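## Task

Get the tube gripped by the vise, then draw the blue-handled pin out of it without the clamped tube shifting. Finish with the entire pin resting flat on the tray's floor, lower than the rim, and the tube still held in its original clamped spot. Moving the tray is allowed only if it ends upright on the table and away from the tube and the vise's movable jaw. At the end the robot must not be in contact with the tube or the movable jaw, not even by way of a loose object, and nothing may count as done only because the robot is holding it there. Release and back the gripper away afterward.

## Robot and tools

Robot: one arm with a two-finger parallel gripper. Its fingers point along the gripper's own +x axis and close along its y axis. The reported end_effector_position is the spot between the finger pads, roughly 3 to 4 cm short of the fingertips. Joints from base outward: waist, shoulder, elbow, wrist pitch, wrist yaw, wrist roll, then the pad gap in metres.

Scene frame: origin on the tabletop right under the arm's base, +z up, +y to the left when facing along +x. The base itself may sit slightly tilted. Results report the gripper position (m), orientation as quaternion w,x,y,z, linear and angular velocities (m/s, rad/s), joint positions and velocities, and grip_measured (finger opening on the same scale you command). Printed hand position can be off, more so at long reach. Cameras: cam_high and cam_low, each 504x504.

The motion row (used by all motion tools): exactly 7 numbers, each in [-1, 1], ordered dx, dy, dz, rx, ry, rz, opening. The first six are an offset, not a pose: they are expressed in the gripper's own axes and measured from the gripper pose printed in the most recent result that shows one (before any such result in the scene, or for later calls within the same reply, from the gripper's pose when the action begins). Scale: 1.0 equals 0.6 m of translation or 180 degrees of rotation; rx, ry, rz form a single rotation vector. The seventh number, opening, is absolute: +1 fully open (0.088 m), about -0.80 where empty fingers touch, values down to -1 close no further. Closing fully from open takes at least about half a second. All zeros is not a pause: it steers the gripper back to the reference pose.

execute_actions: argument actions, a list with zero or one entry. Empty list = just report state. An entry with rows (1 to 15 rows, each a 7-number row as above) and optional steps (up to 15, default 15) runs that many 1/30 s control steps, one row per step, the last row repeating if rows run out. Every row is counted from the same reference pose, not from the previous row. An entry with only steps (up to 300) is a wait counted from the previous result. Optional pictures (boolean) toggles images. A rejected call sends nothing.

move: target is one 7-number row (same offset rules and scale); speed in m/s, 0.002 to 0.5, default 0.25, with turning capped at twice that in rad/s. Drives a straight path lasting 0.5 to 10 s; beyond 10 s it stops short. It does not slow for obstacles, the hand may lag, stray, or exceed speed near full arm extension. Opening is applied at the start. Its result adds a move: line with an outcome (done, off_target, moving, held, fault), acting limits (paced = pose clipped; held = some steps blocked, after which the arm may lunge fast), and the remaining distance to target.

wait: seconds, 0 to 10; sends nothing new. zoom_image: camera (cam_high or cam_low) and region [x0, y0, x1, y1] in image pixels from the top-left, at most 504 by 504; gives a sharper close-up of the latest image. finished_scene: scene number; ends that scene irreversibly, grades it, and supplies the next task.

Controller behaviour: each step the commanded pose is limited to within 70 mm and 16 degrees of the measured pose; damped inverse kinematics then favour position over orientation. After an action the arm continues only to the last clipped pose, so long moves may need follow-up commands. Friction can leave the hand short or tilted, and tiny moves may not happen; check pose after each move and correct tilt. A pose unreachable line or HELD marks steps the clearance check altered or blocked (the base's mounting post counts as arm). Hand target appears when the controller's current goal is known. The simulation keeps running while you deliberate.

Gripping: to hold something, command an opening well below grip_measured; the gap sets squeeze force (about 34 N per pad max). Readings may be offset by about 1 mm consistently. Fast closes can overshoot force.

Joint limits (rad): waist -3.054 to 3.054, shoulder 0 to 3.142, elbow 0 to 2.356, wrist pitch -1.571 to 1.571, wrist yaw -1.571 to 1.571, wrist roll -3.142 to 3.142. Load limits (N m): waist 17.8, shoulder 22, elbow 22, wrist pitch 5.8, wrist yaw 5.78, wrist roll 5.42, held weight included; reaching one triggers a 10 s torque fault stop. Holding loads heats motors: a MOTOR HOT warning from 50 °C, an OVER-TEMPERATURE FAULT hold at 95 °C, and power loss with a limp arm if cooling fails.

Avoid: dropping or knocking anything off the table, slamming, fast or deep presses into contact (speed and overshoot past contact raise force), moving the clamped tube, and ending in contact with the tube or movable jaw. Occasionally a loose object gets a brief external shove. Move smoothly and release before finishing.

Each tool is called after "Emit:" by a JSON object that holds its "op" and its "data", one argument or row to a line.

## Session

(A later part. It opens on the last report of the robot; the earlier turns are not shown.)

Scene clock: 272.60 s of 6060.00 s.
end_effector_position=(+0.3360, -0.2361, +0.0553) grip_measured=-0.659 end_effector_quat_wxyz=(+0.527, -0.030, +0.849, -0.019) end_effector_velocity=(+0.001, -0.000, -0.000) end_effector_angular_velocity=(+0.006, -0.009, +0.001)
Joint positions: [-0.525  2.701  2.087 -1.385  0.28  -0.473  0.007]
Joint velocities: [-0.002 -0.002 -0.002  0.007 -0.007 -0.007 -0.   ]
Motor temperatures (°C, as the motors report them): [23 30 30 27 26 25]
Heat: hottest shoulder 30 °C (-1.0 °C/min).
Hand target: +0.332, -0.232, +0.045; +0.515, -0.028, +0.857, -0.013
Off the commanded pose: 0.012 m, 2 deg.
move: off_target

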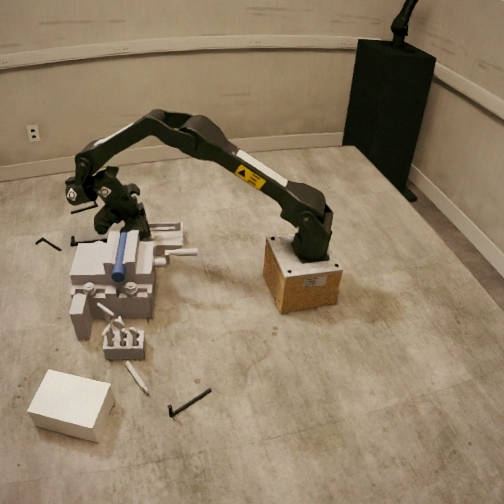

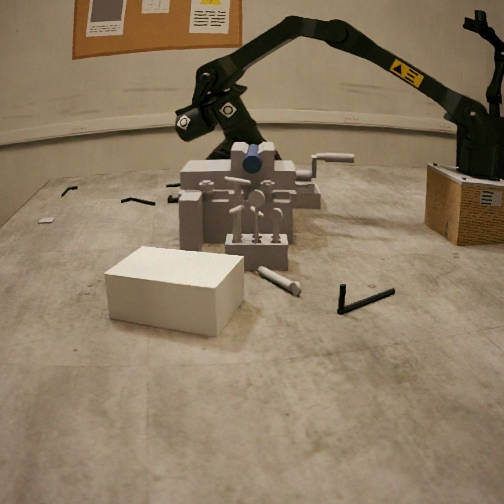

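Emit:
{"op": "move", "data": {
  "target": [0.035,0,0.018,0,0,0,-0.95],
  "speed": 0.04
}}

Emit:
{"op": "move", "data": {
  "target": [0,0,0,0,0,0,-0.3],
  "speed": 0.04
}}

Emit:
{"op": "move", "data": {
  "target": [-0.25,-0.03,-0.1,0,0,0,-0.3],
  "speed": 0.12
}}

Emit:
{"op": "zoom_image", "data": {
  "camera": "cam_high",
  "region": [60, 140, 230, 300]
}}

Scene clock: 280.80 s of 6060.00 s.
end_effector_position=(+0.3418, -0.2401, +0.0467) grip_measured=-0.660 end_effector_quat_wxyz=(+0.539, -0.033, +0.841, -0.024) end_effector_velocity=(-0.002, +0.003, -0.002) end_effector_angular_velocity=(+0.027, +0.001, -0.003)
Joint positions: [-0.527  2.714  2.087 -1.339  0.278 -0.479  0.007]
Joint velocities: [-0.002  0.002 -0.002 -0.007 -0.022 -0.007 -0.   ]
Motor temperatures (°C, as the motors report them): [23 31 30 27 25 25]
Heat: hottest shoulder 31 °C (+0.0 °C/min).
Hand target: +0.336, -0.237, +0.032; +0.527, -0.030, +0.849, -0.019
Off the commanded pose: 0.016 m, 2 deg.
move: off_target

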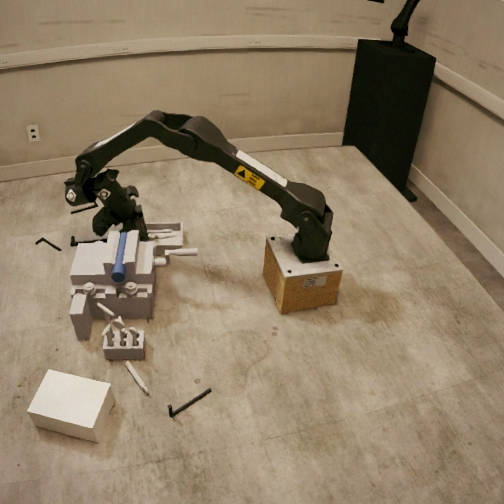

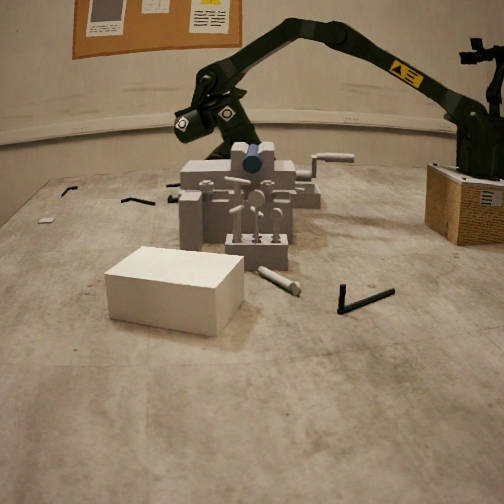

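Scene clock: 281.37 s of 6060.00 s.
end_effector_position=(+0.3418, -0.2400, +0.0467) grip_measured=-0.301 end_effector_quat_wxyz=(+0.539, -0.033, +0.841, -0.024) end_effector_velocity=(-0.001, -0.002, -0.002) end_effector_angular_velocity=(-0.010, +0.001, -0.007)
Joint positions: [-0.527  2.714  2.087 -1.339  0.277 -0.479  0.024]
Joint velocities: [-0.002  0.002 -0.002  0.007  0.007  0.007  0.   ]
Motor temperatures (°C, as the motors report them): [23 31 30 27 25 25]
Heat: hottest shoulder 31 °C (+0.0 °C/min).
Hand target: +0.342, -0.240, +0.047; +0.539, -0.033, +0.841, -0.024
Off the commanded pose: 0.000 m, 0 deg.
move: done

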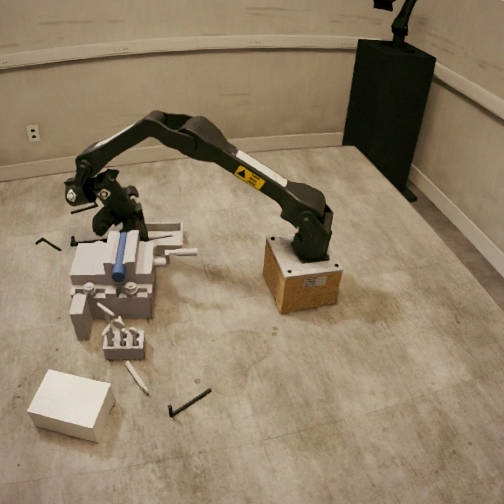

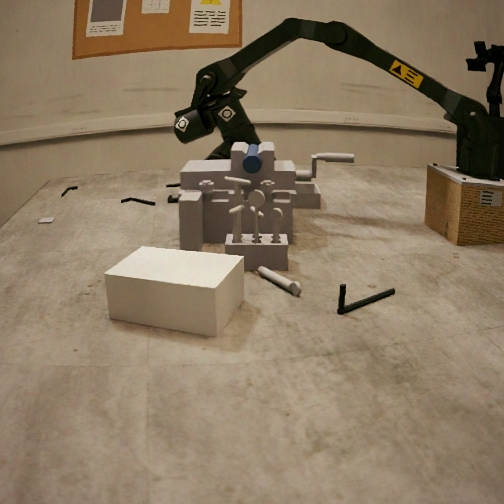

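Scene clock: 283.10 s of 6060.00 s.
end_effector_position=(+0.3514, -0.2460, +0.2061) grip_measured=-0.300 end_effector_quat_wxyz=(+0.607, -0.079, +0.789, -0.052) end_effector_velocity=(-0.002, +0.001, +0.000) end_effector_angular_velocity=(+0.016, +0.007, +0.017)
Joint positions: [-0.525  2.423  2.229 -1.562  0.29  -0.53   0.024]
Joint velocities: [-0.002 -0.002 -0.002 -0.007 -0.007 -0.022  0.   ]
Motor temperatures (°C, as the motors report them): [23 32 30 27 25 25]
Heat: hottest shoulder 32 °C (+1.0 °C/min).
Hand target: +0.352, -0.245, +0.209; +0.607, -0.083, +0.788, -0.051
Off the commanded pose: 0.003 m, 12 deg.
joint sent to its limit — the command would take joint 4 (wrist pitch) past its lower limit, so that joint was sent only as far as its limit.
move: off_target

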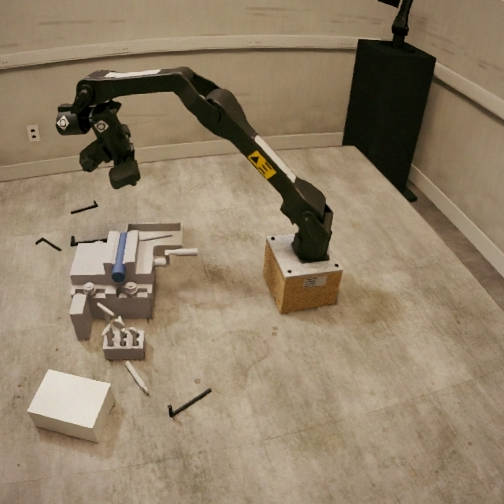

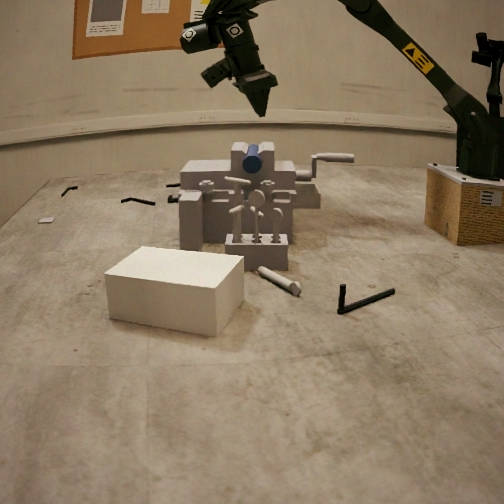

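Region (60, 140, 230, 300) of cam_high's 504x504 image, scaled by 2.965, with more detail than that image has; it fills the top 474 rows of this view, and the rest is white.

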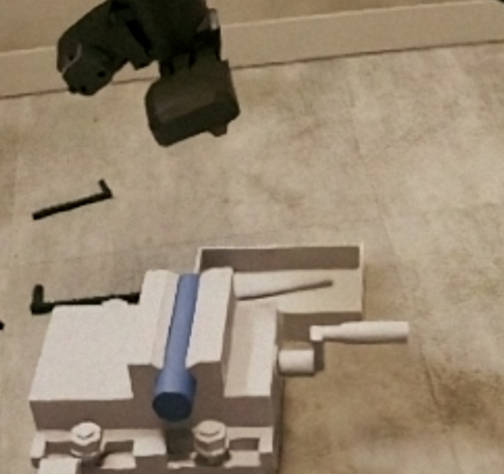

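Emit:
{"op": "finished_scene", "data": {
  "scene": 1
}}

The scene is finished: the task was done.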